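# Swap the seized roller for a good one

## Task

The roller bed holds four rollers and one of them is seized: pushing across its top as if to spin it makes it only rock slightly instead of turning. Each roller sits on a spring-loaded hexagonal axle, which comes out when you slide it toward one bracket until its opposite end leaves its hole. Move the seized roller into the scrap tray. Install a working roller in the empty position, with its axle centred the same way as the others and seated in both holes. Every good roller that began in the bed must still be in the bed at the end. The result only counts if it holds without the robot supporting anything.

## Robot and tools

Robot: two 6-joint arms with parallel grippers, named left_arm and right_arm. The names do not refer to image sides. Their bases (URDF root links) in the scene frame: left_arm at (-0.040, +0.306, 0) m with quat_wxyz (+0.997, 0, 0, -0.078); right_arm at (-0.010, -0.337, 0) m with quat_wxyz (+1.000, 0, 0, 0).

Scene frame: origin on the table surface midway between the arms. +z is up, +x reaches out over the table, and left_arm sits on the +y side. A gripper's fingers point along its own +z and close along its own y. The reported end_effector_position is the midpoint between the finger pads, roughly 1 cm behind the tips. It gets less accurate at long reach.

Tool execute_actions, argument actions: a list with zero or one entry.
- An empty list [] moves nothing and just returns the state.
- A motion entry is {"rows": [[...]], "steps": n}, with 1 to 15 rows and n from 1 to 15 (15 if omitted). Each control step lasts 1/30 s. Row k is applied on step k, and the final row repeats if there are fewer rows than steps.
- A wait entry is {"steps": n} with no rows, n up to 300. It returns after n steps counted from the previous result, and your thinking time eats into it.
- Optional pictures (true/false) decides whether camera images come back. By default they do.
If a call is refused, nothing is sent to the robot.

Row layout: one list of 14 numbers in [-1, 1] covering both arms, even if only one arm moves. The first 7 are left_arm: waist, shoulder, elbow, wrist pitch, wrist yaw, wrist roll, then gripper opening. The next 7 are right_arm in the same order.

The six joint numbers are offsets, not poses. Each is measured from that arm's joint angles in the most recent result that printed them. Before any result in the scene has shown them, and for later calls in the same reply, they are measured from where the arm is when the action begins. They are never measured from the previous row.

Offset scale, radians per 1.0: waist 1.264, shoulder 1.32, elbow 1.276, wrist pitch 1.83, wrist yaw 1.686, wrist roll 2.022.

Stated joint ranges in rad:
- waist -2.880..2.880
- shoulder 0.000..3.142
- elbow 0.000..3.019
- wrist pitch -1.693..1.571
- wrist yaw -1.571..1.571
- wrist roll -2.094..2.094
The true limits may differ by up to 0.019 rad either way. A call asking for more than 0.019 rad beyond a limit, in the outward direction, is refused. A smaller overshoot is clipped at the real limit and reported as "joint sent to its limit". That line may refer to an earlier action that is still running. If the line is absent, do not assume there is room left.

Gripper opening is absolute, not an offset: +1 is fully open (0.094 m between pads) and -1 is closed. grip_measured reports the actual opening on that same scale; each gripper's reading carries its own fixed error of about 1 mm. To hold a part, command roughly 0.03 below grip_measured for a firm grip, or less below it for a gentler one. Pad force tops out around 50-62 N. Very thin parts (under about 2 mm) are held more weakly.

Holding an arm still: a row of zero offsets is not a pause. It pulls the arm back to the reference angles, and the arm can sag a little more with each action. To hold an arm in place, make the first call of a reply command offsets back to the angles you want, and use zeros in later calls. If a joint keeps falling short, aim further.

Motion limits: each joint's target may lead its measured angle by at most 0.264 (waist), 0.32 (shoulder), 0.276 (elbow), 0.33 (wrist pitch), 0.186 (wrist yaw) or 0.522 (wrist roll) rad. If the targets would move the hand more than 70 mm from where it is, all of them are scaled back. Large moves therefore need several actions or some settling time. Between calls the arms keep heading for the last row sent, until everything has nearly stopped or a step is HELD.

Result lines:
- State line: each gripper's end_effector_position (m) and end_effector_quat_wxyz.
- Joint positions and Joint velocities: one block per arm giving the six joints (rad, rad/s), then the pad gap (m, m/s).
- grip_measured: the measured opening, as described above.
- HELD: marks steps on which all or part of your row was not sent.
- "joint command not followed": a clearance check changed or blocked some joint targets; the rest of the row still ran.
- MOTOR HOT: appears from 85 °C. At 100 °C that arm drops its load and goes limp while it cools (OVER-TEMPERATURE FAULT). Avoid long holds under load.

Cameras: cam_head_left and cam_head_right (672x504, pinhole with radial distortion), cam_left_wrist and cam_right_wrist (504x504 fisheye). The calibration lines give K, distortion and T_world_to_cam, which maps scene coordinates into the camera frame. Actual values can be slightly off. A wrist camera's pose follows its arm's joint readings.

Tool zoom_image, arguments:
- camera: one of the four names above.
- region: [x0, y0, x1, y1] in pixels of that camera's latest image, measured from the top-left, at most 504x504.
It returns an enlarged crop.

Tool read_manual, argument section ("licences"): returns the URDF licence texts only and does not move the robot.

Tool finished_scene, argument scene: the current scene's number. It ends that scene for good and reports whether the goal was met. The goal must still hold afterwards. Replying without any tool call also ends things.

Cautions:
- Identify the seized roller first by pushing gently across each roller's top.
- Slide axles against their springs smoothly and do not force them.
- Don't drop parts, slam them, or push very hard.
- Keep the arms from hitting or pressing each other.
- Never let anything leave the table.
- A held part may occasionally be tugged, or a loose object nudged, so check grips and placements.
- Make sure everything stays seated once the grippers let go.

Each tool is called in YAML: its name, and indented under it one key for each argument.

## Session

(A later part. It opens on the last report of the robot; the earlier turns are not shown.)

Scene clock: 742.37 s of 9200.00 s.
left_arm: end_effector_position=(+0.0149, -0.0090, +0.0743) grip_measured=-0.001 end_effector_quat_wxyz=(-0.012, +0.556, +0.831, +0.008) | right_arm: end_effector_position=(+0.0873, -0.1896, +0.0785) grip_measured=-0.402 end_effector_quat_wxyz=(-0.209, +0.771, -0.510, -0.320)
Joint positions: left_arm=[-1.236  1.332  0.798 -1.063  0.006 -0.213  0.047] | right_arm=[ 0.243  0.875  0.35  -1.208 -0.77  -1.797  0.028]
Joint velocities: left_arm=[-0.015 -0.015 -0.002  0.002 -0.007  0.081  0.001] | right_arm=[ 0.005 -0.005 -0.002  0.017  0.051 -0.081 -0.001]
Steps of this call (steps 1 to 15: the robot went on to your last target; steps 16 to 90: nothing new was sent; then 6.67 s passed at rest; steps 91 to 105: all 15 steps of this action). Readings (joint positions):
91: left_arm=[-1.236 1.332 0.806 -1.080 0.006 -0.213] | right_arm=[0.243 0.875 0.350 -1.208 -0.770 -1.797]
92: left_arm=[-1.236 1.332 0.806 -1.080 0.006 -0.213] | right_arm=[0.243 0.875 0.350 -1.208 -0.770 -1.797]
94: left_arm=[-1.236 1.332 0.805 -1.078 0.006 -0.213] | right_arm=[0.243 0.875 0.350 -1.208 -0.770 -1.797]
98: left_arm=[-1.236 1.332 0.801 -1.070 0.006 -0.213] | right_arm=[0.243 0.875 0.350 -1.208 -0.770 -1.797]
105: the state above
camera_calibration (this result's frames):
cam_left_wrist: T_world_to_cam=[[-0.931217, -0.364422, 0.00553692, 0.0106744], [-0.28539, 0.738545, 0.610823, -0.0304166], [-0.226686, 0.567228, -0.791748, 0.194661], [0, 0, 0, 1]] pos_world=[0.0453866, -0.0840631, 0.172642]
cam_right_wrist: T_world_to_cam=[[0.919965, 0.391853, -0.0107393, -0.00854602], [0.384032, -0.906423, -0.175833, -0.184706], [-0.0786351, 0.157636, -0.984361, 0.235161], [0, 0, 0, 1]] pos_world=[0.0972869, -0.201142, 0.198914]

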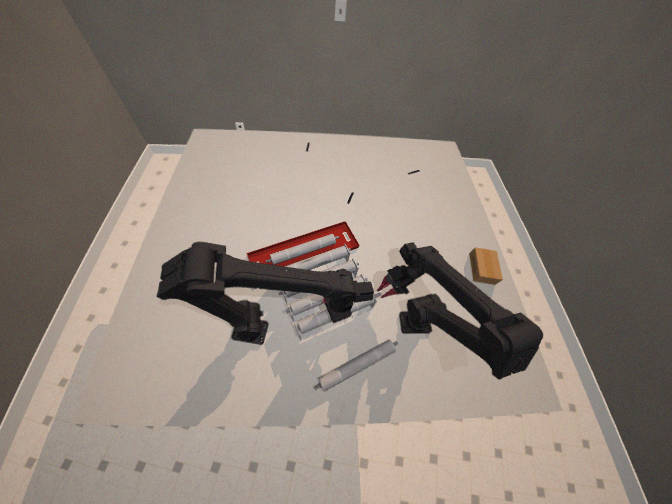

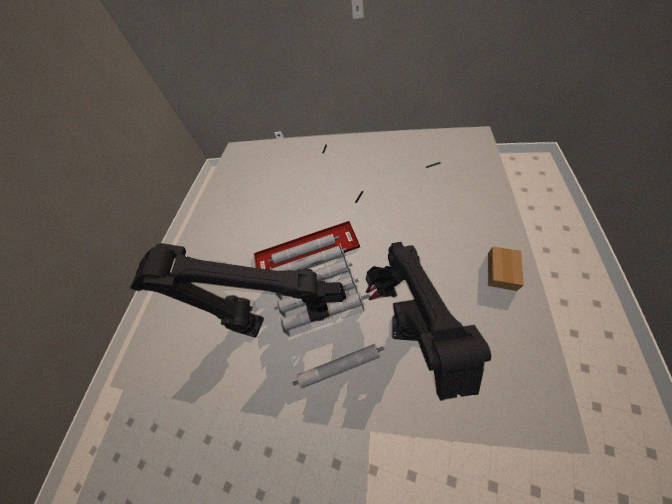

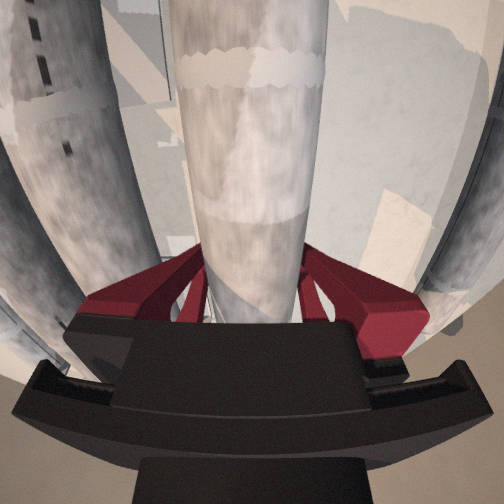

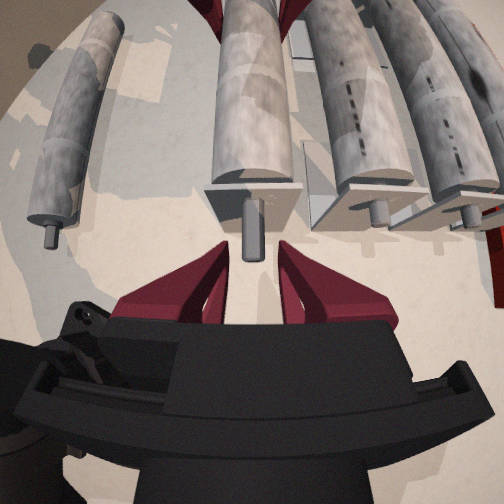

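execute_actions:
  actions:
    - {"rows":[[-0.004,-0.015,0.03,0,0,-0.006,-0.04,0,0,0.02,0,0,0,-0.4],[-0.006,-0.015,0.034,-0.002,0,-0.008,-0.04,0,0,0.02,0,0,0,-0.4],[-0.008,-0.015,0.038,-0.004,0,-0.01,-0.04,0,0,0.02,0,0,0,-0.4],[-0.009,-0.015,0.04,-0.006,0,-0.012,-0.04,0,0,0.02,0,0,0,-0.4],[-0.01,-0.015,0.042,-0.007,0,-0.014,-0.04,0,0,0.02,0,0,0,-0.4],[-0.01,-0.015,0.044,-0.008,0,-0.014,-0.04,0,0,0.02,0,0,0,-0.4],[-0.01,-0.015,0.046,-0.009,0,-0.014,-0.04,0,0,0.02,0,0,0,-0.4],[-0.01,-0.015,0.048,-0.01,0,-0.014,-0.04,0,0,0.02,0,0,0,-0.4],[-0.01,-0.015,0.05,-0.011,0,-0.014,-0.04,0,0,0.02,0,0,0,-0.4],[-0.01,-0.015,0.052,-0.012,0,-0.014,-0.04,0,0,0.02,0,0,0,-0.4],[-0.01,-0.015,0.054,-0.013,0,-0.014,-0.04,0,0,0.02,0,0,0,-0.4],[-0.01,-0.015,0.056,-0.014,0,-0.014,-0.04,0,0,0.02,0,0,0,-0.4]],"steps":15}

Scene clock: 766.03 s of 9200.00 s.
left_arm: end_effector_position=(+0.0147, -0.0090, +0.0746) grip_measured=-0.001 end_effector_quat_wxyz=(-0.012, +0.556, +0.831, +0.008) | right_arm: end_effector_position=(+0.0873, -0.1896, +0.0785) grip_measured=-0.402 end_effector_quat_wxyz=(-0.209, +0.771, -0.510, -0.320)
Joint positions: left_arm=[-1.237  1.332  0.799 -1.066  0.005 -0.215  0.047] | right_arm=[ 0.243  0.875  0.35  -1.208 -0.77  -1.797  0.028]
Joint velocities: left_arm=[ 0.005  0.005 -0.007 -0.002  0.037 -0.022 -0.   ] | right_arm=[ 0.005  0.005  0.012 -0.007 -0.051  0.007 -0.001]
Steps of this call (steps 1 to 15: the robot went on to your last target; steps 16 to 90: nothing new was sent; then 20.17 s passed at rest; steps 91 to 105: all 15 steps of this action). Readings (joint positions):
91: left_arm=[-1.236 1.332 0.798 -1.063 0.006 -0.213] | right_arm=[0.243 0.875 0.350 -1.208 -0.770 -1.797]
92: left_arm=[-1.236 1.332 0.798 -1.063 0.006 -0.214] | right_arm=[0.243 0.875 0.350 -1.208 -0.770 -1.797]
94: left_arm=[-1.237 1.332 0.798 -1.064 0.006 -0.214] | right_arm=[0.243 0.875 0.350 -1.208 -0.770 -1.797]
98: left_arm=[-1.237 1.332 0.798 -1.065 0.005 -0.215] | right_arm=[0.243 0.875 0.350 -1.208 -0.770 -1.797]
105: the state above
camera_calibration (this result's frames):
cam_left_wrist: T_world_to_cam=[[-0.930956, -0.365109, 0.00413826, 0.0106119], [-0.286524, 0.737512, 0.611539, -0.0307694], [-0.22633, 0.56813, -0.791203, 0.194869], [0, 0, 0, 1]] pos_world=[0.0451679, -0.0841439, 0.172954]
cam_right_wrist: T_world_to_cam=[[0.919965, 0.391853, -0.0107393, -0.00854602], [0.384032, -0.906423, -0.175833, -0.184706], [-0.0786351, 0.157636, -0.984361, 0.235161], [0, 0, 0, 1]] pos_world=[0.0972869, -0.201142, 0.198914]

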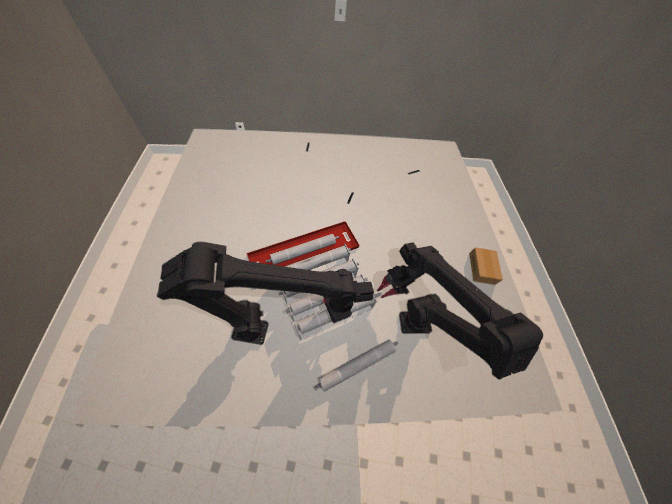

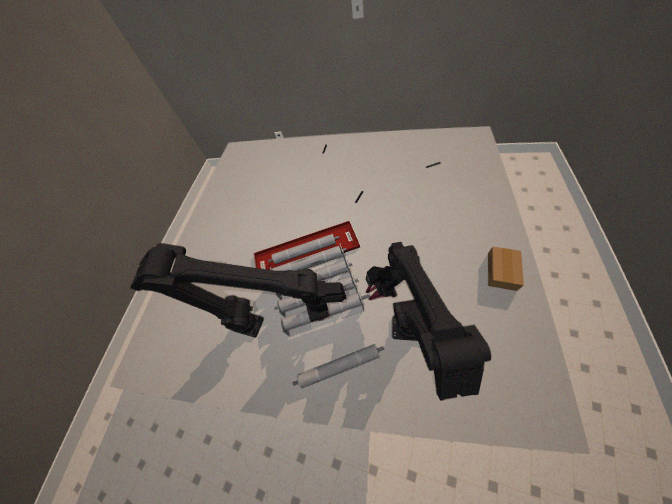

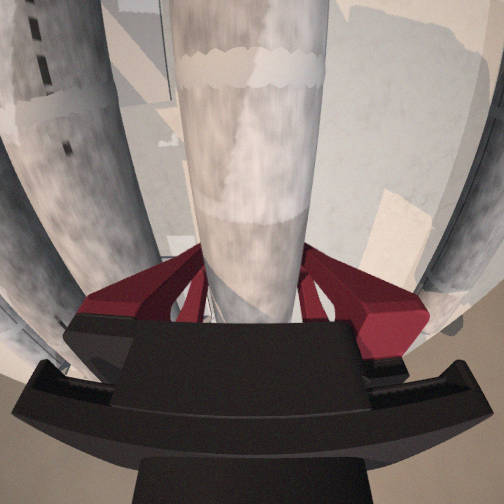

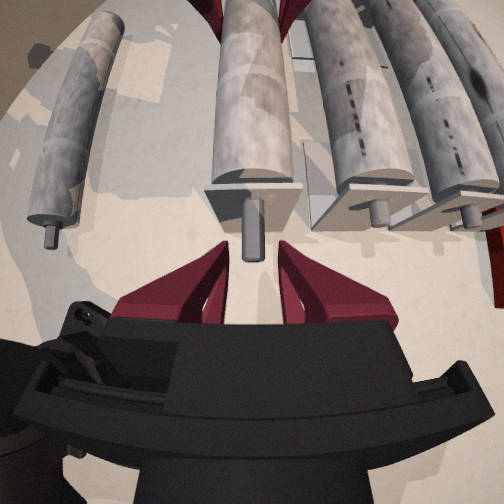

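execute_actions:
  actions:
    - {"rows":[[0,-0.01,0.015,0.008,0,0,-0.04,0,0,0.02,0,0,0,-0.4],[0,-0.01,0.01,0.01,0,0,-0.04,0,0,0.02,0,0,0,-0.4],[0,-0.01,0.008,0.012,0,0,-0.04,0,0,0.02,0,0,0,-0.4],[0,-0.01,0.007,0.013,0,0,-0.04,0,0,0.02,0,0,0,-0.4],[0,-0.01,0.006,0.014,0,0,-0.04,0,0,0.02,0,0,0,-0.4],[0,-0.01,0.005,0.015,0,0,-0.04,0,0,0.02,0,0,0,-0.4],[0,-0.01,0.004,0.016,0,0,-0.04,0,0,0.02,0,0,0,-0.4],[0,-0.01,0.003,0.017,0,0,-0.04,0,0,0.02,0,0,0,-0.4],[0,-0.01,0.002,0.018,0,0,-0.04,0,0,0.02,0,0,0,-0.4],[0,-0.01,0.001,0.019,0,0,-0.04,0,0,0.02,0,0,0,-0.4]],"steps":15}

Scene clock: 780.23 s of 9200.00 s.
left_arm: end_effector_position=(+0.0141, -0.0092, +0.0727) grip_measured=-0.001 end_effector_quat_wxyz=(-0.010, +0.554, +0.832, +0.005) | right_arm: end_effector_position=(+0.0873, -0.1896, +0.0785) grip_measured=-0.402 end_effector_quat_wxyz=(-0.209, +0.771, -0.510, -0.320)
Joint positions: left_arm=[-1.237  1.33   0.791 -1.053  0.009 -0.219  0.047] | right_arm=[ 0.243  0.875  0.35  -1.208 -0.77  -1.797  0.028]
Joint velocities: left_arm=[-0.015 -0.015  0.007  0.012 -0.037 -0.037 -0.002] | right_arm=[ 0.005 -0.005 -0.007 -0.012 -0.022 -0.007  0.   ]
Steps of this call (steps 1 to 15: the robot went on to your last target; steps 16 to 90: nothing new was sent; then 10.70 s passed at rest; steps 91 to 105: all 15 steps of this action). Readings (joint positions):
91: left_arm=[-1.237 1.332 0.799 -1.065 0.005 -0.215] | right_arm=[0.243 0.875 0.350 -1.208 -0.770 -1.797]
92: left_arm=[-1.237 1.332 0.798 -1.064 0.005 -0.215] | right_arm=[0.243 0.875 0.350 -1.208 -0.770 -1.797]
94: left_arm=[-1.237 1.332 0.797 -1.062 0.005 -0.215] | right_arm=[0.243 0.875 0.350 -1.208 -0.770 -1.797]
98: left_arm=[-1.237 1.332 0.794 -1.056 0.008 -0.217] | right_arm=[0.243 0.875 0.350 -1.208 -0.770 -1.797]
105: the state above
camera_calibration (this result's frames):
cam_left_wrist: T_world_to_cam=[[-0.929512, -0.368685, 0.00883682, 0.00963112], [-0.288179, 0.741079, 0.606428, -0.0291735], [-0.23013, 0.561136, -0.795089, 0.193568], [0, 0, 0, 1]] pos_world=[0.0450909, -0.0834475, 0.171511]
cam_right_wrist: T_world_to_cam=[[0.919965, 0.391853, -0.0107393, -0.00854602], [0.384032, -0.906423, -0.175833, -0.184706], [-0.0786351, 0.157636, -0.984361, 0.235161], [0, 0, 0, 1]] pos_world=[0.0972869, -0.201142, 0.198914]

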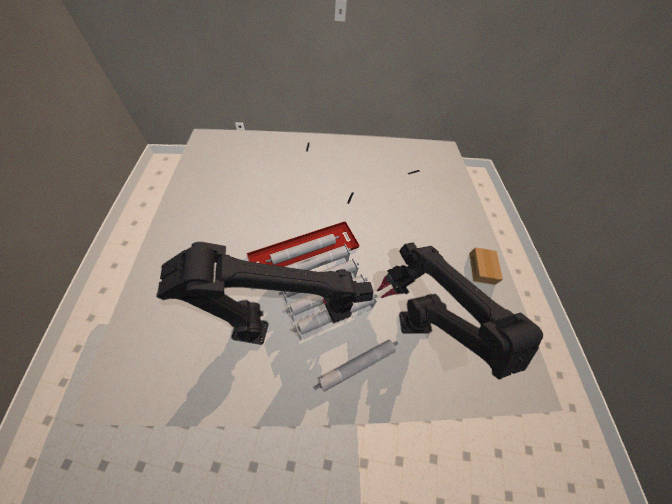

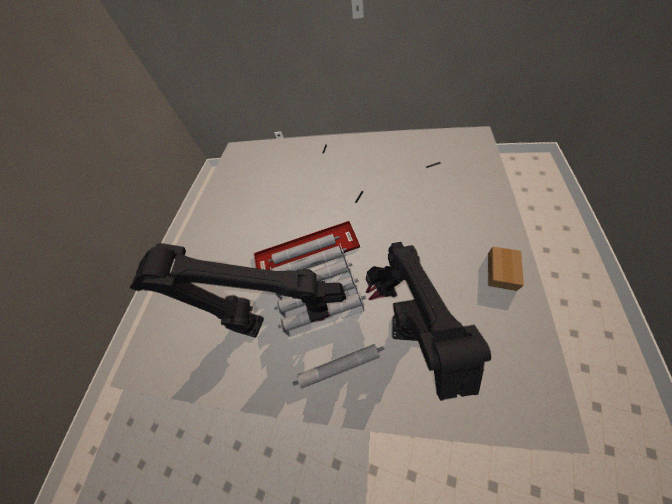

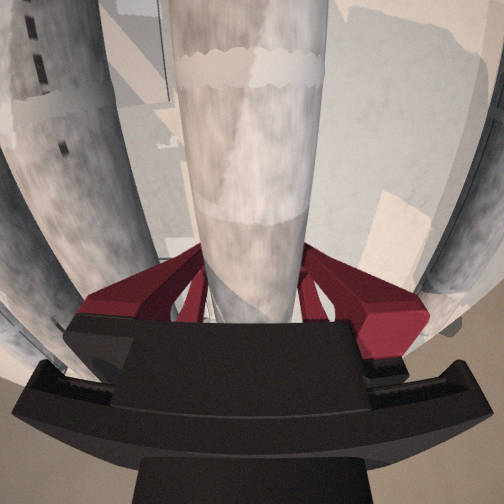

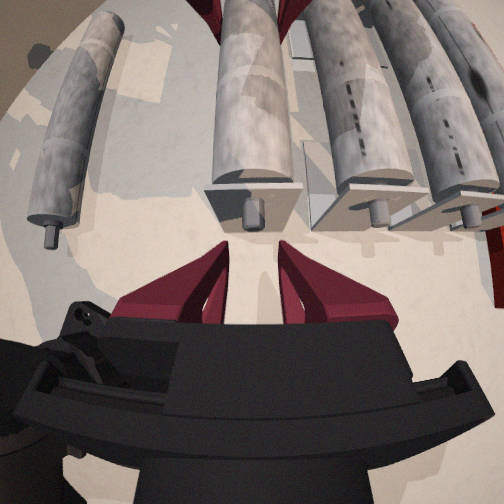

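execute_actions:
  actions:
    - {"rows":[[0,-0.02,0.02,0,0,0,-0.04,0,0,0.02,0,0,0,-0.4],[0,-0.025,0.03,-0.005,0,0,-0.04,0,0,0.02,0,0,0,-0.4],[0,-0.025,0.035,-0.009,0,0,-0.04,0,0,0.02,0,0,0,-0.4],[0,-0.025,0.035,-0.012,0,0,-0.04,0,0,0.02,0,0,0,-0.4]],"steps":12}
  pictures: false

execute_actions:
  actions:
    - {"rows":[[0,0,0.01,0,0,0,-0.04,0,0,0.02,0,0,0,-0.4],[0,0,0.01,0,0,0,0.05,0,0,0.02,0,0,0,-0.4],[0,0,0.01,0,0,0,0.2,0,0,0.02,0,0,0,-0.4],[0,0,0.01,0,0,0,0.2,0,0,0.02,0,0,0,-0.4],[0,0,0.01,0,0,0,0.2,0,0,0.02,0,0,0,-0.4],[0,-0.015,0.025,-0.012,0,0,0.2,0,0,0.02,0,0,0,-0.4],[0,-0.025,0.035,-0.024,0,0,0.2,0,0,0.02,0,0,0,-0.4],[0,-0.035,0.045,-0.036,0,0,0.2,0,0,0.02,0,0,0,-0.4],[0,-0.045,0.055,-0.048,0,0,0.2,0,0,0.02,0,0,0,-0.4],[0,-0.055,0.065,-0.06,0,0,0.2,0,0,0.02,0,0,0,-0.4],[0,-0.065,0.075,-0.072,0,0,0.2,0,0,0.02,0,0,0,-0.4],[0,-0.075,0.085,-0.084,0,0,0.2,0,0,0.02,0,0,0,-0.4],[0,-0.083,0.095,-0.096,0,0,0.2,0,0,0.02,0,0,0,-0.4],[0,-0.09,0.102,-0.105,0,0,0.2,0,0,0.02,0,0,0,-0.4]],"steps":15}
  pictures: false

execute_actions:
  actions:
    - {"steps":8}

zoom_image:
  camera: "cam_head_left"
  region: [265, 260, 395, 350]

zoom_image:
  camera: "cam_right_wrist"
  region: [190, 130, 440, 280]

Scene clock: 799.63 s of 9200.00 s.
left_arm: end_effector_position=(+0.0139, -0.0085, +0.0730) grip_measured=-0.001 end_effector_quat_wxyz=(-0.011, +0.554, +0.832, +0.005) | right_arm: end_effector_position=(+0.0873, -0.1896, +0.0785) grip_measured=-0.402 end_effector_quat_wxyz=(-0.209, +0.771, -0.510, -0.320)
Joint positions: left_arm=[-1.237  1.329  0.791 -1.056  0.009 -0.219  0.047] | right_arm=[ 0.243  0.875  0.35  -1.208 -0.77  -1.797  0.028]
Joint velocities: left_arm=[-0.005 -0.015  0.012 -0.007 -0.037  0.066 -0.001] | right_arm=[-0.005  0.015 -0.032 -0.012 -0.022 -0.081 -0.   ]
Steps of this call (steps 1 to 15: the robot went on to your last target; steps 16 to 90: nothing new was sent; then 16.00 s passed at rest; steps 91 to 102: all 12 steps of this action). Readings (joint positions):
91: left_arm=[-1.237 1.330 0.791 -1.053 0.009 -0.219] | right_arm=[0.243 0.875 0.350 -1.208 -0.770 -1.797]
92: left_arm=[-1.237 1.329 0.791 -1.054 0.009 -0.219] | right_arm=[0.243 0.875 0.350 -1.208 -0.770 -1.797]
94: left_arm=[-1.237 1.329 0.791 -1.055 0.009 -0.219] | right_arm=[0.243 0.875 0.350 -1.208 -0.770 -1.797]
98: left_arm=[-1.237 1.329 0.791 -1.056 0.009 -0.219] | right_arm=[0.243 0.875 0.350 -1.208 -0.770 -1.797]
102: the state above

Scene clock: 800.13 s of 9200.00 s.
left_arm: end_effector_position=(+0.0131, -0.0042, +0.1280) grip_measured=+0.198 end_effector_quat_wxyz=(-0.008, +0.554, +0.832, +0.002) | right_arm: end_effector_position=(+0.0873, -0.1896, +0.0785) grip_measured=-0.402 end_effector_quat_wxyz=(-0.209, +0.771, -0.510, -0.320)
Joint positions: left_arm=[-1.237  1.237  0.871 -1.218  0.009 -0.219  0.056] | right_arm=[ 0.243  0.875  0.35  -1.208 -0.77  -1.797  0.028]
Joint velocities: left_arm=[ 0.015 -0.474  0.388 -0.32  -0.007 -0.007 -0.001] | right_arm=[-0.005 -0.015 -0.012 -0.007  0.037  0.007  0.001]
Steps of this call (steps 1 to 15: all 15 steps of this action). Readings (joint positions):
1: left_arm=[-1.237 1.330 0.791 -1.056 0.009 -0.219] | right_arm=[0.243 0.875 0.350 -1.208 -0.770 -1.797]
2: left_arm=[-1.237 1.330 0.791 -1.056 0.009 -0.219] | right_arm=[0.243 0.875 0.350 -1.208 -0.770 -1.797]
4: left_arm=[-1.237 1.329 0.791 -1.056 0.009 -0.219] | right_arm=[0.243 0.875 0.350 -1.208 -0.770 -1.797]
8: left_arm=[-1.237 1.324 0.796 -1.081 0.009 -0.219] | right_arm=[0.243 0.875 0.350 -1.208 -0.770 -1.797]
15: the state above

Scene clock: 800.40 s of 9200.00 s.
left_arm: end_effector_position=(+0.0140, -0.0090, +0.1504) grip_measured=+0.198 end_effector_quat_wxyz=(+0.009, +0.554, +0.832, -0.016) | right_arm: end_effector_position=(+0.0873, -0.1896, +0.0785) grip_measured=-0.402 end_effector_quat_wxyz=(-0.209, +0.771, -0.510, -0.320)
Joint positions: left_arm=[-1.237  1.195  0.899 -1.239  0.009 -0.219  0.056] | right_arm=[ 0.243  0.875  0.35  -1.208 -0.77  -1.797  0.028]
Joint velocities: left_arm=[-0.005 -0.005  0.012  0.012 -0.037 -0.007 -0.   ] | right_arm=[-0.005  0.005 -0.012  0.002  0.066 -0.022  0.001]
Steps of this call (steps 1 to 8: the robot went on to your last target). Readings (joint positions):
1: left_arm=[-1.237 1.222 0.882 -1.226 0.009 -0.219] | right_arm=[0.243 0.875 0.350 -1.208 -0.770 -1.797]
2: left_arm=[-1.237 1.211 0.890 -1.231 0.009 -0.219] | right_arm=[0.243 0.875 0.350 -1.208 -0.770 -1.797]
4: left_arm=[-1.237 1.196 0.898 -1.235 0.009 -0.219] | right_arm=[0.243 0.875 0.350 -1.208 -0.770 -1.797]
8: the state above
camera_calibration (this result's frames):
cam_left_wrist: T_world_to_cam=[[-0.929651, -0.367853, 0.0208175, 0.00705245], [-0.29354, 0.773624, 0.561552, -0.069313], [-0.222674, 0.515936, -0.82718, 0.259564], [0, 0, 0, 1]] pos_world=[0.0440082, -0.0777021, 0.253482]
cam_right_wrist: T_world_to_cam=[[0.919965, 0.391853, -0.0107393, -0.00854602], [0.384032, -0.906423, -0.175833, -0.184706], [-0.0786351, 0.157636, -0.984361, 0.235161], [0, 0, 0, 1]] pos_world=[0.0972869, -0.201142, 0.198914]

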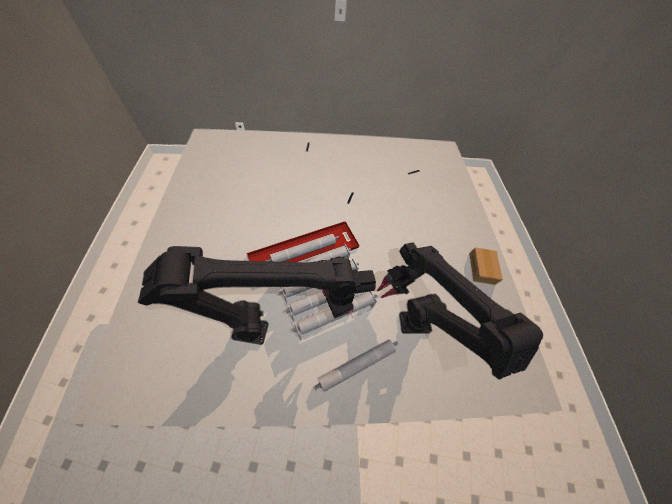

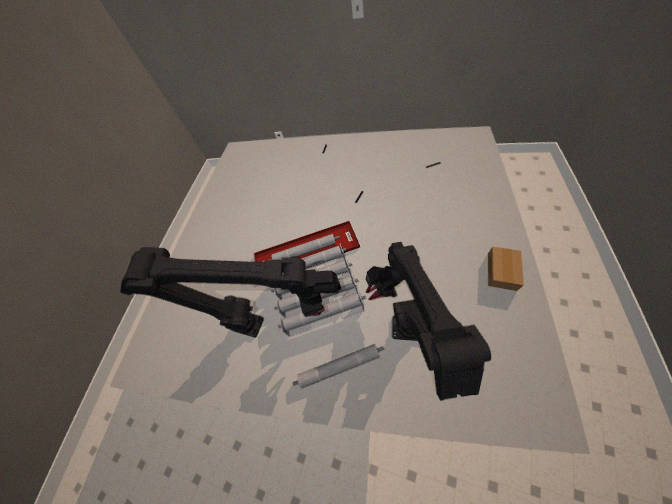

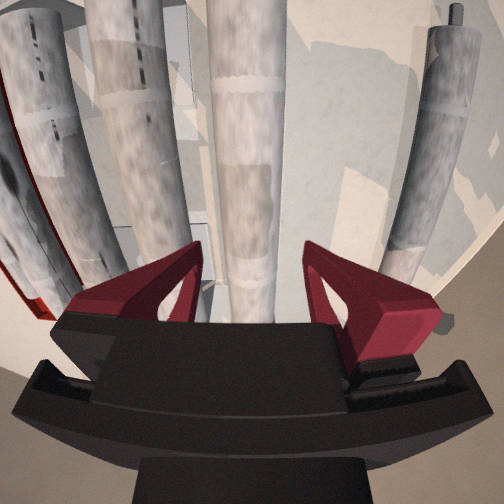

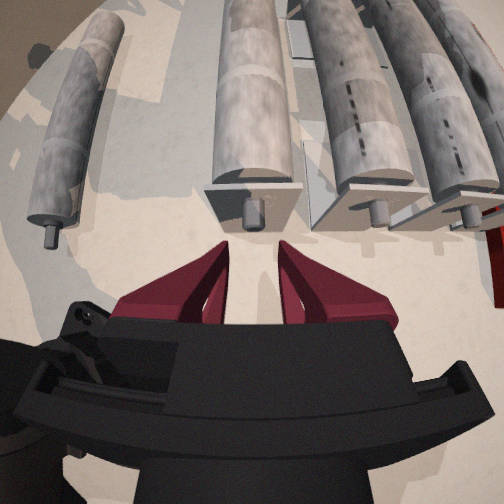

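Region (265, 260, 395, 350) of cam_head_left's 672x504 image, scaled by 3.877, with more detail than that image has; it fills the top 349 rows of this view, and the rest is white.

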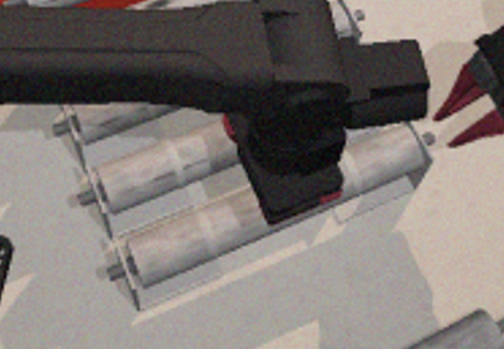

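Region (190, 130, 440, 280) of cam_right_wrist's 504x504 image, scaled by 2.016, with more detail than that image has; it fills the top 302 rows of this view, and the rest is white.

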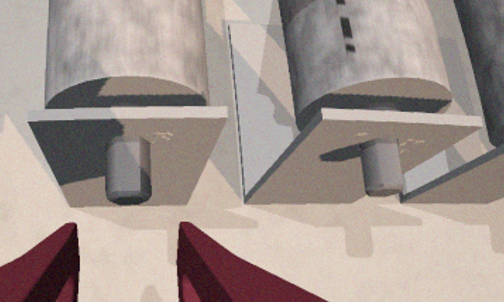

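execute_actions:
  actions:
    - {"rows":[[-0.015,0.005,-0.004,0.005,0,0,0,0.008,0,0.02,0,0,0,-0.6],[-0.03,0.01,-0.008,0.01,0,0,-0.3,0.008,0,0.02,0,0,0,-0.8],[-0.045,0.016,-0.012,0.016,0,0,-0.6,0.008,0,0.02,0,0,0,-1],[-0.06,0.022,-0.016,0.022,0,0,-0.9,0.008,0,0.02,0,0,0,-1],[-0.065,0.028,-0.021,0.028,0,0,-1,0.015,-0.008,0.01,0.006,0,0.01,-1],[-0.065,0.035,-0.026,0.034,0,0,-1,0.022,-0.011,0,0.01,0,0.016,-1],[-0.065,0.042,-0.031,0.04,0,0,-1,0.029,-0.014,-0.008,0.014,0,0.022,-1],[-0.065,0.049,-0.036,0.046,0,0,-1,0.036,-0.017,-0.009,0.018,-0.002,0.028,-1],[-0.065,0.056,-0.041,0.052,0,0,-1,0.043,-0.02,-0.01,0.022,-0.003,0.034,-1],[-0.065,0.063,-0.046,0.058,0,0,-1,0.05,-0.023,-0.011,0.026,-0.004,0.04,-1],[-0.065,0.07,-0.05,0.065,0,0,-1,0.057,-0.026,-0.012,0.03,-0.005,0.047,-1]],"steps":15}
  pictures: false

execute_actions:
  actions:
    - {"steps":8}

Scene clock: 823.50 s of 9200.00 s.
left_arm: end_effector_position=(-0.0130, -0.0131, +0.1014) grip_measured=-0.997 end_effector_quat_wxyz=(-0.007, +0.589, +0.808, +0.001) | right_arm: end_effector_position=(+0.0861, -0.1809, +0.0801) grip_measured=-0.978 end_effector_quat_wxyz=(-0.214, +0.777, -0.501, -0.315)
Joint positions: left_arm=[-1.322  1.282  0.833 -1.133  0.009 -0.219  0.   ] | right_arm=[ 0.302  0.848  0.346 -1.165 -0.776 -1.732  0.001]
Joint velocities: left_arm=[-0.005  0.112 -0.066  0.046 -0.037 -0.051 -0.002] | right_arm=[-0.005 -0.015 -0.007  0.027 -0.022  0.051 -0.001]
Steps of this call (steps 1 to 30: the robot went on to your last target; steps 31 to 90: nothing new was sent; then 19.60 s passed at rest; steps 91 to 105: all 15 steps of this action). Readings (joint positions):
91: left_arm=[-1.238 1.195 0.899 -1.239 0.009 -0.219] | right_arm=[0.243 0.875 0.350 -1.208 -0.770 -1.797]
92: left_arm=[-1.242 1.195 0.898 -1.237 0.009 -0.219] | right_arm=[0.243 0.875 0.350 -1.208 -0.770 -1.797]
94: left_arm=[-1.263 1.196 0.892 -1.224 0.009 -0.219] | right_arm=[0.243 0.875 0.350 -1.208 -0.770 -1.797]
98: left_arm=[-1.317 1.214 0.871 -1.184 0.009 -0.219] | right_arm=[0.258 0.871 0.350 -1.196 -0.771 -1.781]
105: the state above

Scene clock: 823.77 s of 9200.00 s.
left_arm: end_effector_position=(-0.0130, -0.0132, +0.1001) grip_measured=-0.997 end_effector_quat_wxyz=(-0.007, +0.589, +0.808, +0.001) | right_arm: end_effector_position=(+0.0864, -0.1808, +0.0801) grip_measured=-0.978 end_effector_quat_wxyz=(-0.213, +0.774, -0.506, -0.316)
Joint positions: left_arm=[-1.322  1.285  0.832 -1.129  0.009 -0.219  0.   ] | right_arm=[ 0.302  0.847  0.346 -1.164 -0.776 -1.719  0.001]
Joint velocities: left_arm=[-0.005  0.005 -0.012  0.002  0.051 -0.037 -0.   ] | right_arm=[-0.005 -0.005 -0.017 -0.007 -0.007  0.081 -0.001]
Steps of this call (steps 1 to 8: the robot went on to your last target). Readings (joint positions):
1: left_arm=[-1.322 1.284 0.832 -1.132 0.009 -0.219] | right_arm=[0.302 0.847 0.346 -1.165 -0.776 -1.729]
2: left_arm=[-1.322 1.285 0.832 -1.131 0.009 -0.219] | right_arm=[0.302 0.847 0.346 -1.165 -0.776 -1.726]
4: left_arm=[-1.322 1.285 0.832 -1.130 0.009 -0.219] | right_arm=[0.302 0.847 0.346 -1.164 -0.776 -1.722]
8: the state above
camera_calibration (this result's frames):
cam_left_wrist: T_world_to_cam=[[-0.957475, -0.288284, 0.0115609, -0.0168596], [-0.224269, 0.768875, 0.598777, -0.0486408], [-0.181507, 0.570721, -0.800832, 0.212731], [0, 0, 0, 1]] pos_world=[0.0115609, -0.088872, 0.199682]
cam_right_wrist: T_world_to_cam=[[0.918746, 0.394842, 0.00225072, -0.0115518], [0.389245, -0.904736, -0.173035, -0.176469], [-0.0662852, 0.159851, -0.984913, 0.234617], [0, 0, 0, 1]] pos_world=[0.0948545, -0.192601, 0.200568]

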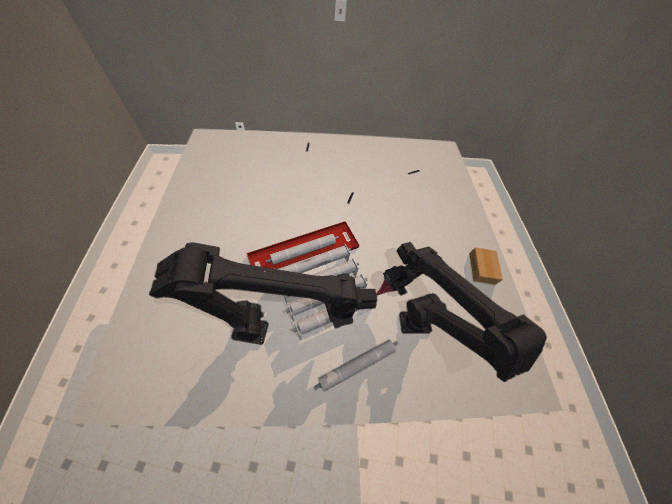

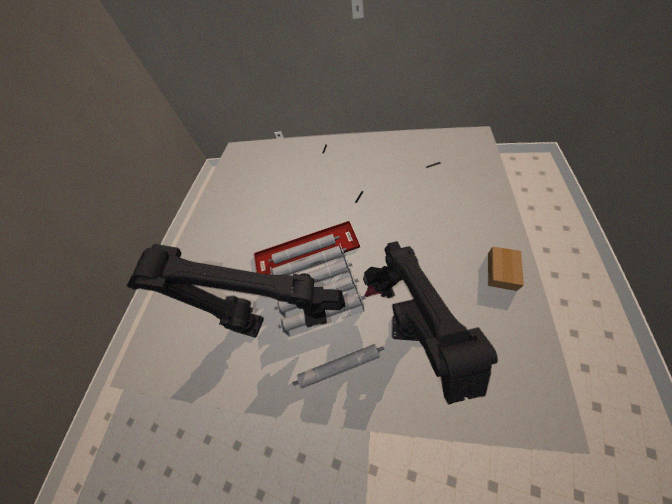

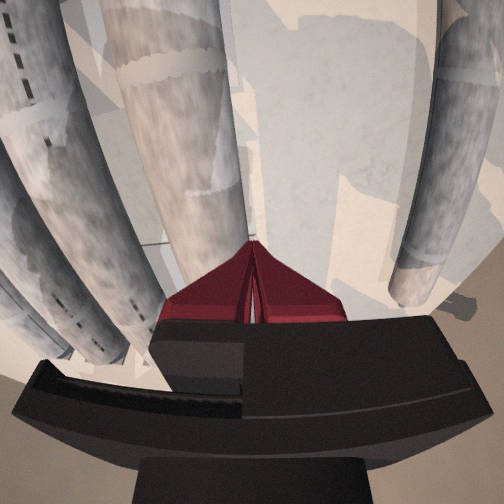

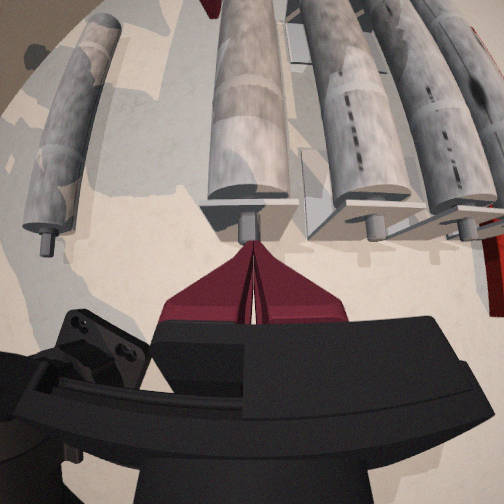

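execute_actions:
  actions:
    - {"rows":[[0,-0.012,0.01,0,0,0,-1,0.01,0,0.02,0,0,0,-1],[0,-0.017,0.01,0,0,0,-1,0.012,0,0.02,0,0,0,-1],[0.01,-0.017,0.01,0,0,0,-1,0.014,0,0.02,0,0,0,-1],[0.02,-0.017,0.01,0,0,0,-1,0.016,0,0.02,0,-0.002,0,-1],[0.03,-0.017,0.01,0,0,0,-1,0.018,0,0.02,0,-0.004,0,-1],[0.04,-0.017,0.01,0,0,0,-1,0.02,0,0.02,0,-0.005,0,-1],[0.05,-0.017,0.01,0,0,0,-1,0.022,0,0.02,0,-0.005,0,-1],[0.06,-0.017,0.01,0,0,0,-1,0.022,0,0.02,0,-0.005,0,-1],[0.07,-0.017,0.01,0,0,0,-1,0.022,0,0.02,0,-0.005,0,-1],[0.08,-0.017,0.01,0,0,0,-1,0.022,0,0.02,0,-0.005,0,-1],[0.09,-0.017,0.01,0,0,0,-1,0.022,0,0.02,0,-0.005,0,-1],[0.1,-0.017,0.01,0,0,0,-1,0.022,0,0.02,0,-0.005,0,-1],[0.11,-0.017,0.01,0,0,0,-1,0.022,0,0.02,0,-0.005,0,-1],[0.12,-0.017,0.01,0,0,0,-1,0.022,0,0.02,0,-0.005,0,-1],[0.125,-0.017,0.01,0,0,0,-1,0.022,0,0.02,0,-0.005,0,-1]],"steps":15}
  pictures: false

execute_actions:
  actions:
    - {"steps":10}

Scene clock: 838.40 s of 9200.00 s.
left_arm: end_effector_position=(+0.0293, -0.0079, +0.1085) grip_measured=-0.998 end_effector_quat_wxyz=(+0.001, +0.533, +0.846, -0.011) | right_arm: end_effector_position=(+0.0855, -0.1801, +0.0803) grip_measured=-0.978 end_effector_quat_wxyz=(-0.212, +0.774, -0.505, -0.317)
Joint positions: left_arm=[-1.188  1.258  0.833 -1.129  0.013 -0.219  0.   ] | right_arm=[ 0.308  0.847  0.346 -1.164 -0.778 -1.716  0.001]
Joint velocities: left_arm=[ 0.415  0.005 -0.012 -0.022 -0.022  0.051 -0.001] | right_arm=[-0.005 -0.005  0.012 -0.012 -0.037 -0.007 -0.001]
Steps of this call (steps 1 to 30: the robot went on to your last target; steps 31 to 90: nothing new was sent; then 11.13 s passed at rest; steps 91 to 105: all 15 steps of this action). Readings (joint positions):
91: left_arm=[-1.322 1.285 0.832 -1.129 0.009 -0.219] | right_arm=[0.302 0.847 0.346 -1.164 -0.776 -1.716]
92: left_arm=[-1.322 1.283 0.832 -1.129 0.009 -0.219] | right_arm=[0.302 0.847 0.346 -1.164 -0.776 -1.716]
94: left_arm=[-1.320 1.280 0.832 -1.129 0.009 -0.219] | right_arm=[0.304 0.847 0.346 -1.164 -0.776 -1.716]
98: left_arm=[-1.284 1.273 0.832 -1.129 0.016 -0.219] | right_arm=[0.306 0.847 0.346 -1.164 -0.777 -1.716]
105: the state above

Scene clock: 838.73 s of 9200.00 s.
left_arm: end_effector_position=(+0.0376, -0.0060, +0.1085) grip_measured=-0.998 end_effector_quat_wxyz=(+0.002, +0.523, +0.853, -0.010) | right_arm: end_effector_position=(+0.0855, -0.1801, +0.0803) grip_measured=-0.978 end_effector_quat_wxyz=(-0.212, +0.774, -0.505, -0.317)
Joint positions: left_arm=[-1.162  1.258  0.833 -1.129  0.012 -0.219  0.   ] | right_arm=[ 0.308  0.847  0.346 -1.164 -0.778 -1.716  0.001]
Joint velocities: left_arm=[-0.005 -0.024  0.007 -0.002 -0.066  0.051  0.001] | right_arm=[ 0.005 -0.005 -0.027 -0.002 -0.007 -0.037 -0.   ]
Steps of this call (steps 1 to 10: the robot went on to your last target). Readings (joint positions):
1: left_arm=[-1.176 1.258 0.833 -1.129 0.012 -0.219] | right_arm=[0.308 0.847 0.346 -1.164 -0.778 -1.716]
2: left_arm=[-1.167 1.258 0.833 -1.129 0.012 -0.219] | right_arm=[0.308 0.847 0.346 -1.164 -0.778 -1.716]
4: left_arm=[-1.162 1.258 0.833 -1.129 0.012 -0.219] | right_arm=[0.308 0.847 0.346 -1.164 -0.778 -1.716]
8: left_arm=[-1.162 1.258 0.833 -1.129 0.012 -0.219] | right_arm=[0.308 0.847 0.346 -1.164 -0.778 -1.716]
10: the state above
camera_calibration (this result's frames):
cam_left_wrist: T_world_to_cam=[[-0.899296, -0.436912, 0.0193464, 0.0296124], [-0.346835, 0.739442, 0.577002, -0.0410959], [-0.266404, 0.512185, -0.816514, 0.22905], [0, 0, 0, 1]] pos_world=[0.0733967, -0.07399, 0.210162]
cam_right_wrist: T_world_to_cam=[[0.917441, 0.397872, 0.000524914, -0.0102288], [0.391849, -0.903322, -0.174536, -0.175316], [-0.0689689, 0.160332, -0.984651, 0.234923], [0, 0, 0, 1]] pos_world=[0.0942839, -0.191962, 0.200723]

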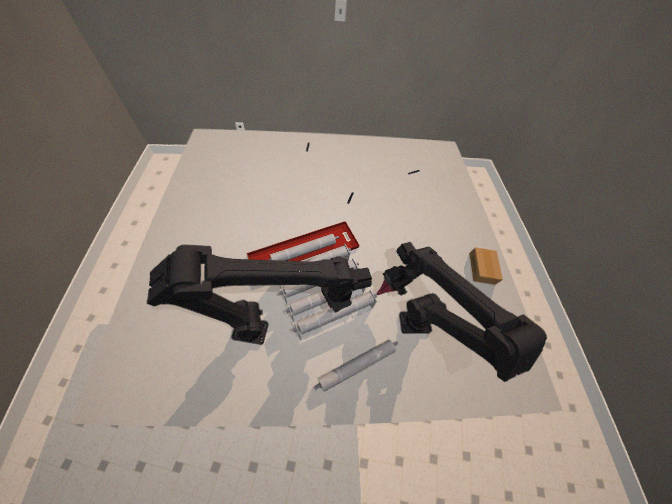

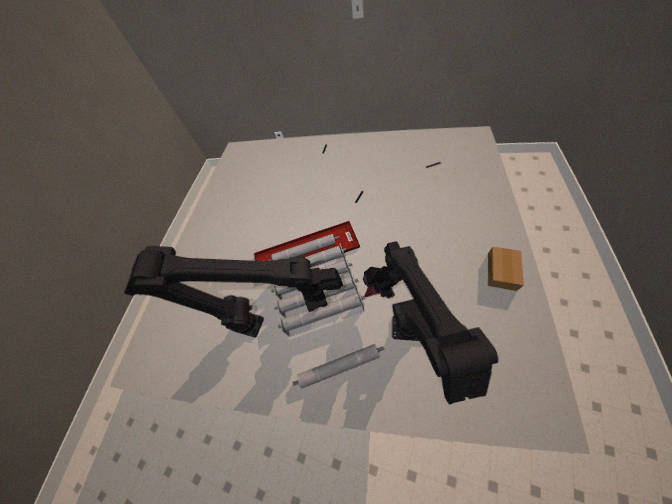

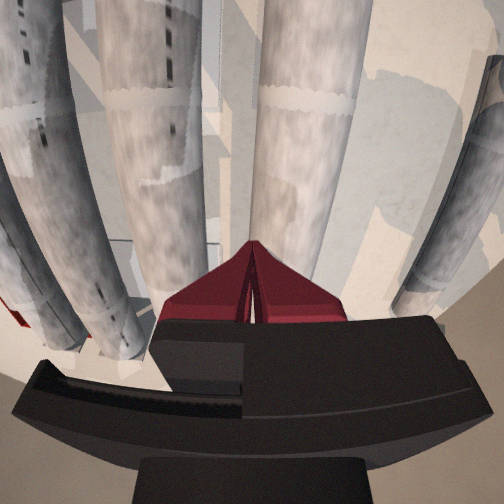

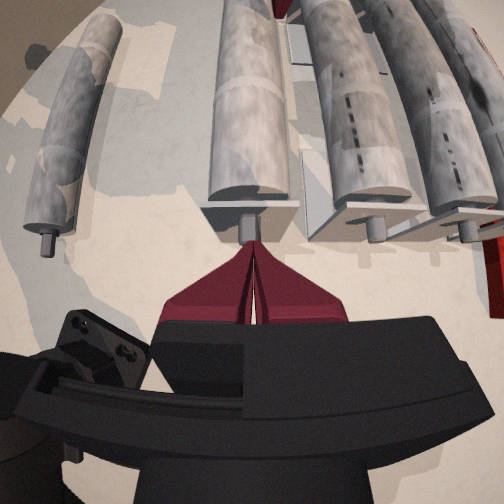

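execute_actions:
  actions:
    - {"rows":[[0,-0.02,0.02,0,0,0,-1,0.019,0,0.02,0,-0.006,0,-1],[0,-0.03,0.03,-0.01,0,0,-1,0.021,0,0.02,0,-0.006,0,-1],[0,-0.04,0.04,-0.02,0,0,-1,0.023,0,0.02,0,-0.006,0,-1],[0,-0.05,0.05,-0.03,0,0,-1,0.024,0,0.02,0,-0.006,0,-1],[0,-0.06,0.06,-0.04,0,0,-1,0.024,0,0.02,0,-0.006,0,-1],[0,-0.07,0.06,-0.05,0,0,-1,0.024,0,0.02,0,-0.006,0,-1],[0,-0.07,0.06,-0.05,0,0,-1,0.024,0,0.02,0,-0.006,0,-1],[0,-0.07,0.06,-0.05,0,0,-1,0.024,0,0.02,0,-0.006,0,-1],[0,-0.07,0.06,-0.05,0,0,-1,0,0,0.02,0,0,0,-1],[0,-0.07,0.06,-0.05,0,0,-1,-0.02,0,0.02,0,0,0,-1],[0,-0.07,0.06,-0.05,0,0,-1,-0.04,0,0.02,0,0,0,-1],[0,-0.07,0.06,-0.05,0,0,-1,-0.06,0,0.02,0,0,0,-1],[0,-0.07,0.06,-0.05,0,0,-1,-0.08,0,0.02,0,0,0,-1]],"steps":15}

zoom_image:
  camera: "cam_head_left"
  region: [265, 260, 395, 350]

Scene clock: 852.73 s of 9200.00 s.
left_arm: end_effector_position=(+0.0369, -0.0033, +0.1556) grip_measured=-0.998 end_effector_quat_wxyz=(+0.026, +0.522, +0.852, -0.034) | right_arm: end_effector_position=(+0.0977, -0.1881, +0.0804) grip_measured=-0.978 end_effector_quat_wxyz=(-0.225, +0.753, -0.536, -0.309)
Joint positions: left_arm=[-1.162  1.155  0.88  -1.211  0.012 -0.219  0.   ] | right_arm=[ 0.228  0.847  0.346 -1.164 -0.78  -1.716  0.001]
Joint velocities: left_arm=[-0.005 -0.005  0.022 -0.037  0.022  0.007  0.   ] | right_arm=[-0.425  0.005 -0.012  0.002  0.007 -0.037  0.001]
Steps of this call (steps 1 to 30: the robot went on to your last target; steps 31 to 90: nothing new was sent; then 10.50 s passed at rest; steps 91 to 105: all 15 steps of this action). Readings (joint positions):
91: left_arm=[-1.162 1.257 0.833 -1.129 0.012 -0.219] | right_arm=[0.308 0.847 0.346 -1.164 -0.779 -1.716]
92: left_arm=[-1.162 1.254 0.833 -1.131 0.012 -0.219] | right_arm=[0.309 0.847 0.346 -1.164 -0.780 -1.716]
94: left_arm=[-1.162 1.241 0.837 -1.150 0.012 -0.219] | right_arm=[0.312 0.847 0.346 -1.164 -0.781 -1.716]
98: left_arm=[-1.162 1.190 0.863 -1.202 0.012 -0.219] | right_arm=[0.314 0.847 0.346 -1.164 -0.782 -1.716]
105: the state above
camera_calibration (this result's frames):
cam_left_wrist: T_world_to_cam=[[-0.899735, -0.435209, 0.0327154, 0.0271945], [-0.356089, 0.775371, 0.521537, -0.0613942], [-0.252344, 0.457595, -0.852601, 0.270845], [0, 0, 0, 1]] pos_world=[0.0709522, -0.064499, 0.262053]
cam_right_wrist: T_world_to_cam=[[0.946385, 0.323041, 0.000678733, -0.0351567], [0.31811, -0.931569, -0.176024, -0.185238], [-0.0562308, 0.166802, -0.984386, 0.237171], [0, 0, 0, 1]] pos_world=[0.105534, -0.200766, 0.200885]

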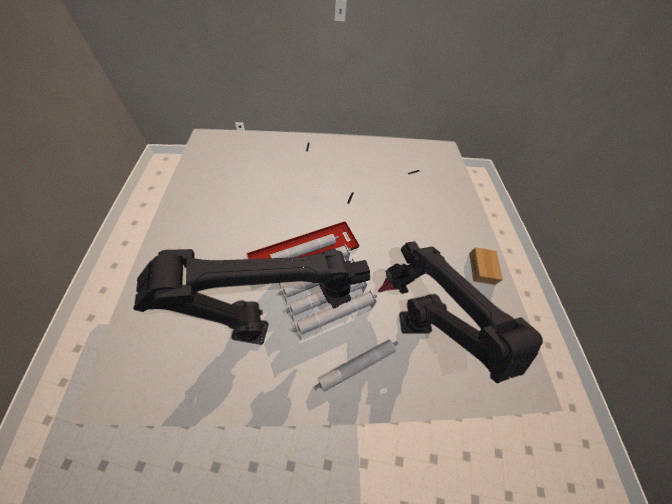

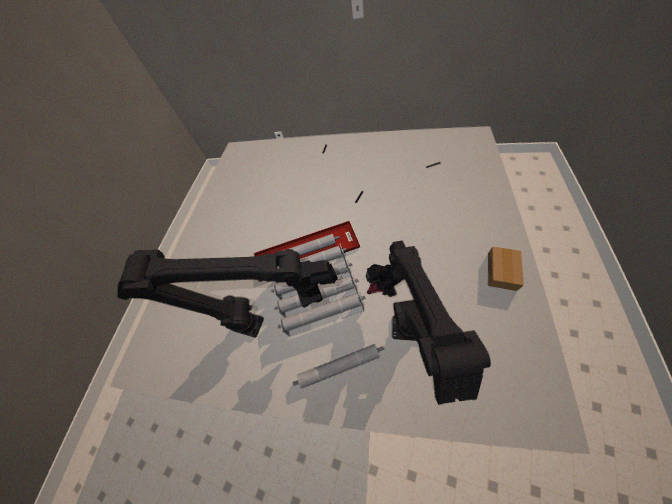

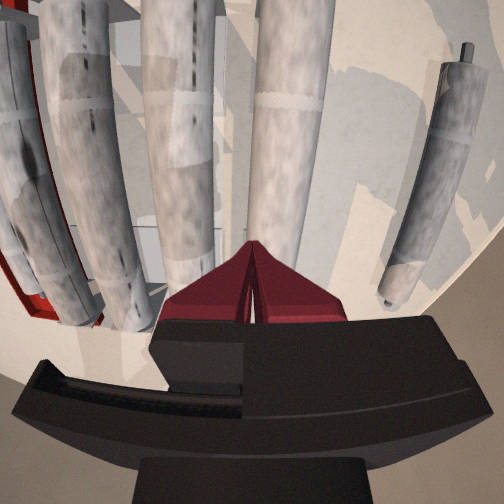

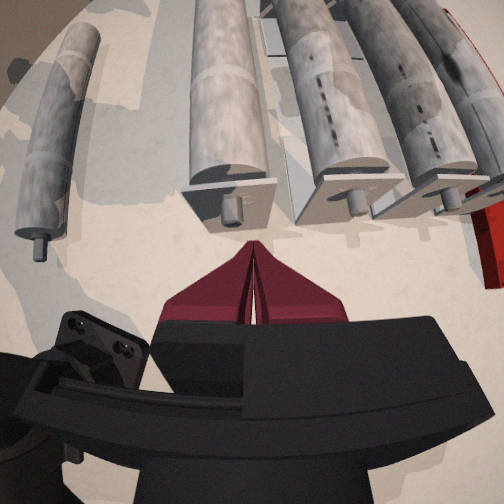

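Region (265, 260, 395, 350) of cam_head_left's 672x504 image, scaled by 3.877, with more detail than that image has; it fills the top 349 rows of this view, and the rest is white.

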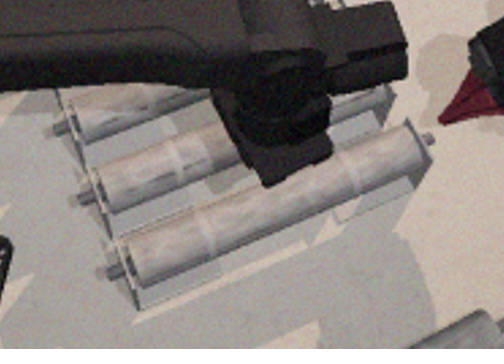

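execute_actions:
  actions: []

Scene clock: 860.93 s of 9200.00 s.
left_arm: end_effector_position=(+0.0369, -0.0032, +0.1556) grip_measured=-0.998 end_effector_quat_wxyz=(+0.026, +0.522, +0.852, -0.033) | right_arm: end_effector_position=(+0.0998, -0.1896, +0.0804) grip_measured=-0.978 end_effector_quat_wxyz=(-0.227, +0.749, -0.541, -0.307)
Joint positions: left_arm=[-1.162  1.155  0.88  -1.212  0.012 -0.219  0.   ] | right_arm=[ 0.213  0.847  0.346 -1.164 -0.78  -1.716  0.001]
Joint velocities: left_arm=[-0.015  0.005 -0.007  0.007  0.066 -0.066 -0.   ] | right_arm=[-0.015 -0.005  0.007  0.002 -0.037  0.022  0.   ]
Steps of this call (steps 1 to 30: the robot went on to your last target; steps 31 to 90: nothing new was sent; then 5.20 s passed at rest). Readings (joint positions):
1: left_arm=[-1.162 1.155 0.880 -1.212 0.012 -0.219] | right_arm=[0.217 0.847 0.346 -1.164 -0.780 -1.716]
2: left_arm=[-1.162 1.155 0.880 -1.212 0.012 -0.219] | right_arm=[0.213 0.847 0.346 -1.164 -0.780 -1.716]
4: left_arm=[-1.162 1.155 0.880 -1.212 0.012 -0.219] | right_arm=[0.213 0.847 0.346 -1.164 -0.780 -1.716]
8: left_arm=[-1.162 1.155 0.880 -1.212 0.012 -0.219] | right_arm=[0.213 0.847 0.346 -1.164 -0.780 -1.716]
90: the state above
All arms were judged still, so your last target was given up. Only a new action makes them travel on or press farther. Fingers that are still opening or closing keep moving.
camera_calibration (this result's frames):
cam_left_wrist: T_world_to_cam=[[-0.899732, -0.435221, 0.0326402, 0.0272247], [-0.35604, 0.775178, 0.521857, -0.0615209], [-0.252425, 0.45791, -0.852408, 0.270765], [0, 0, 0, 1]] pos_world=[0.070939, -0.0644478, 0.262019]
cam_right_wrist: T_world_to_cam=[[0.950968, 0.309289, 0.000678733, -0.0397392], [0.304573, -0.936083, -0.176024, -0.186893], [-0.053807, 0.1676, -0.984386, 0.237464], [0, 0, 0, 1]] pos_world=[0.10749, -0.202455, 0.200885]

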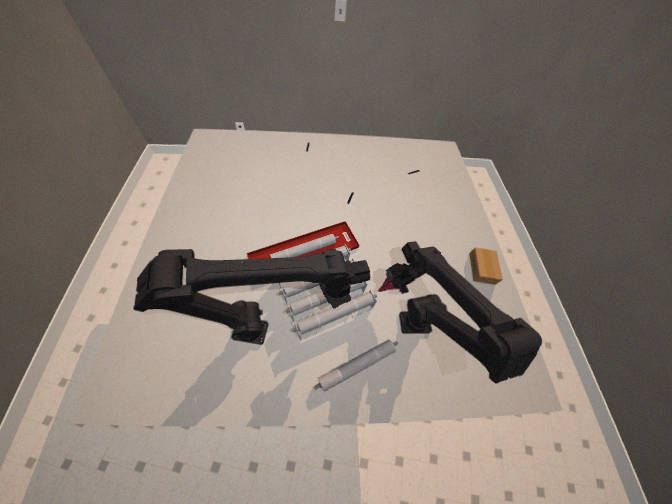

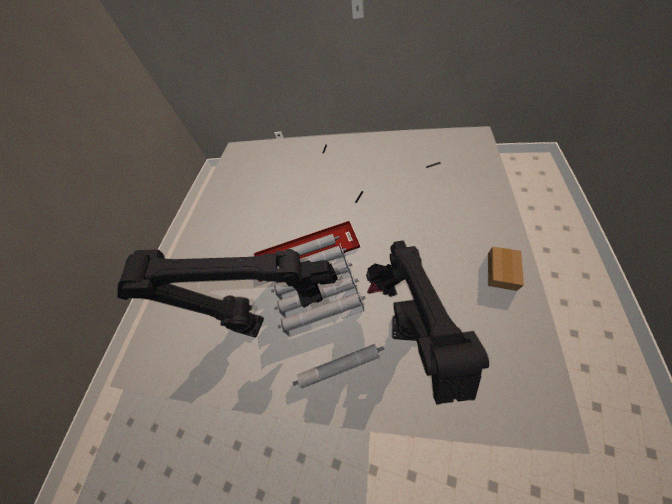

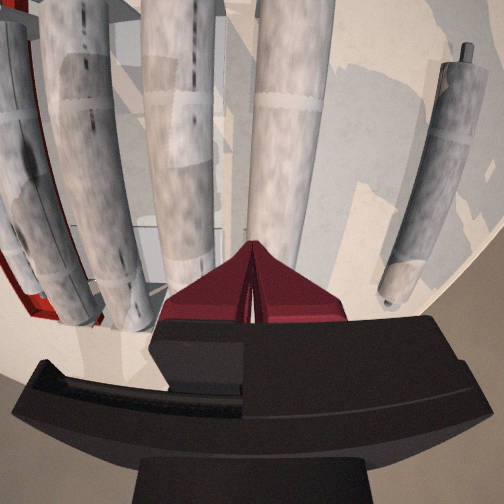

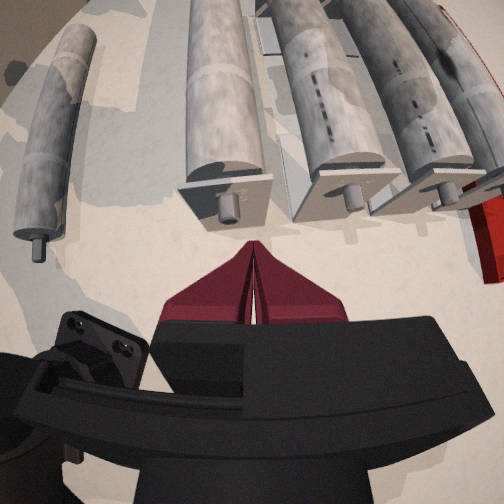

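finished_scene:
  scene: 2

The scene is finished: the task was done.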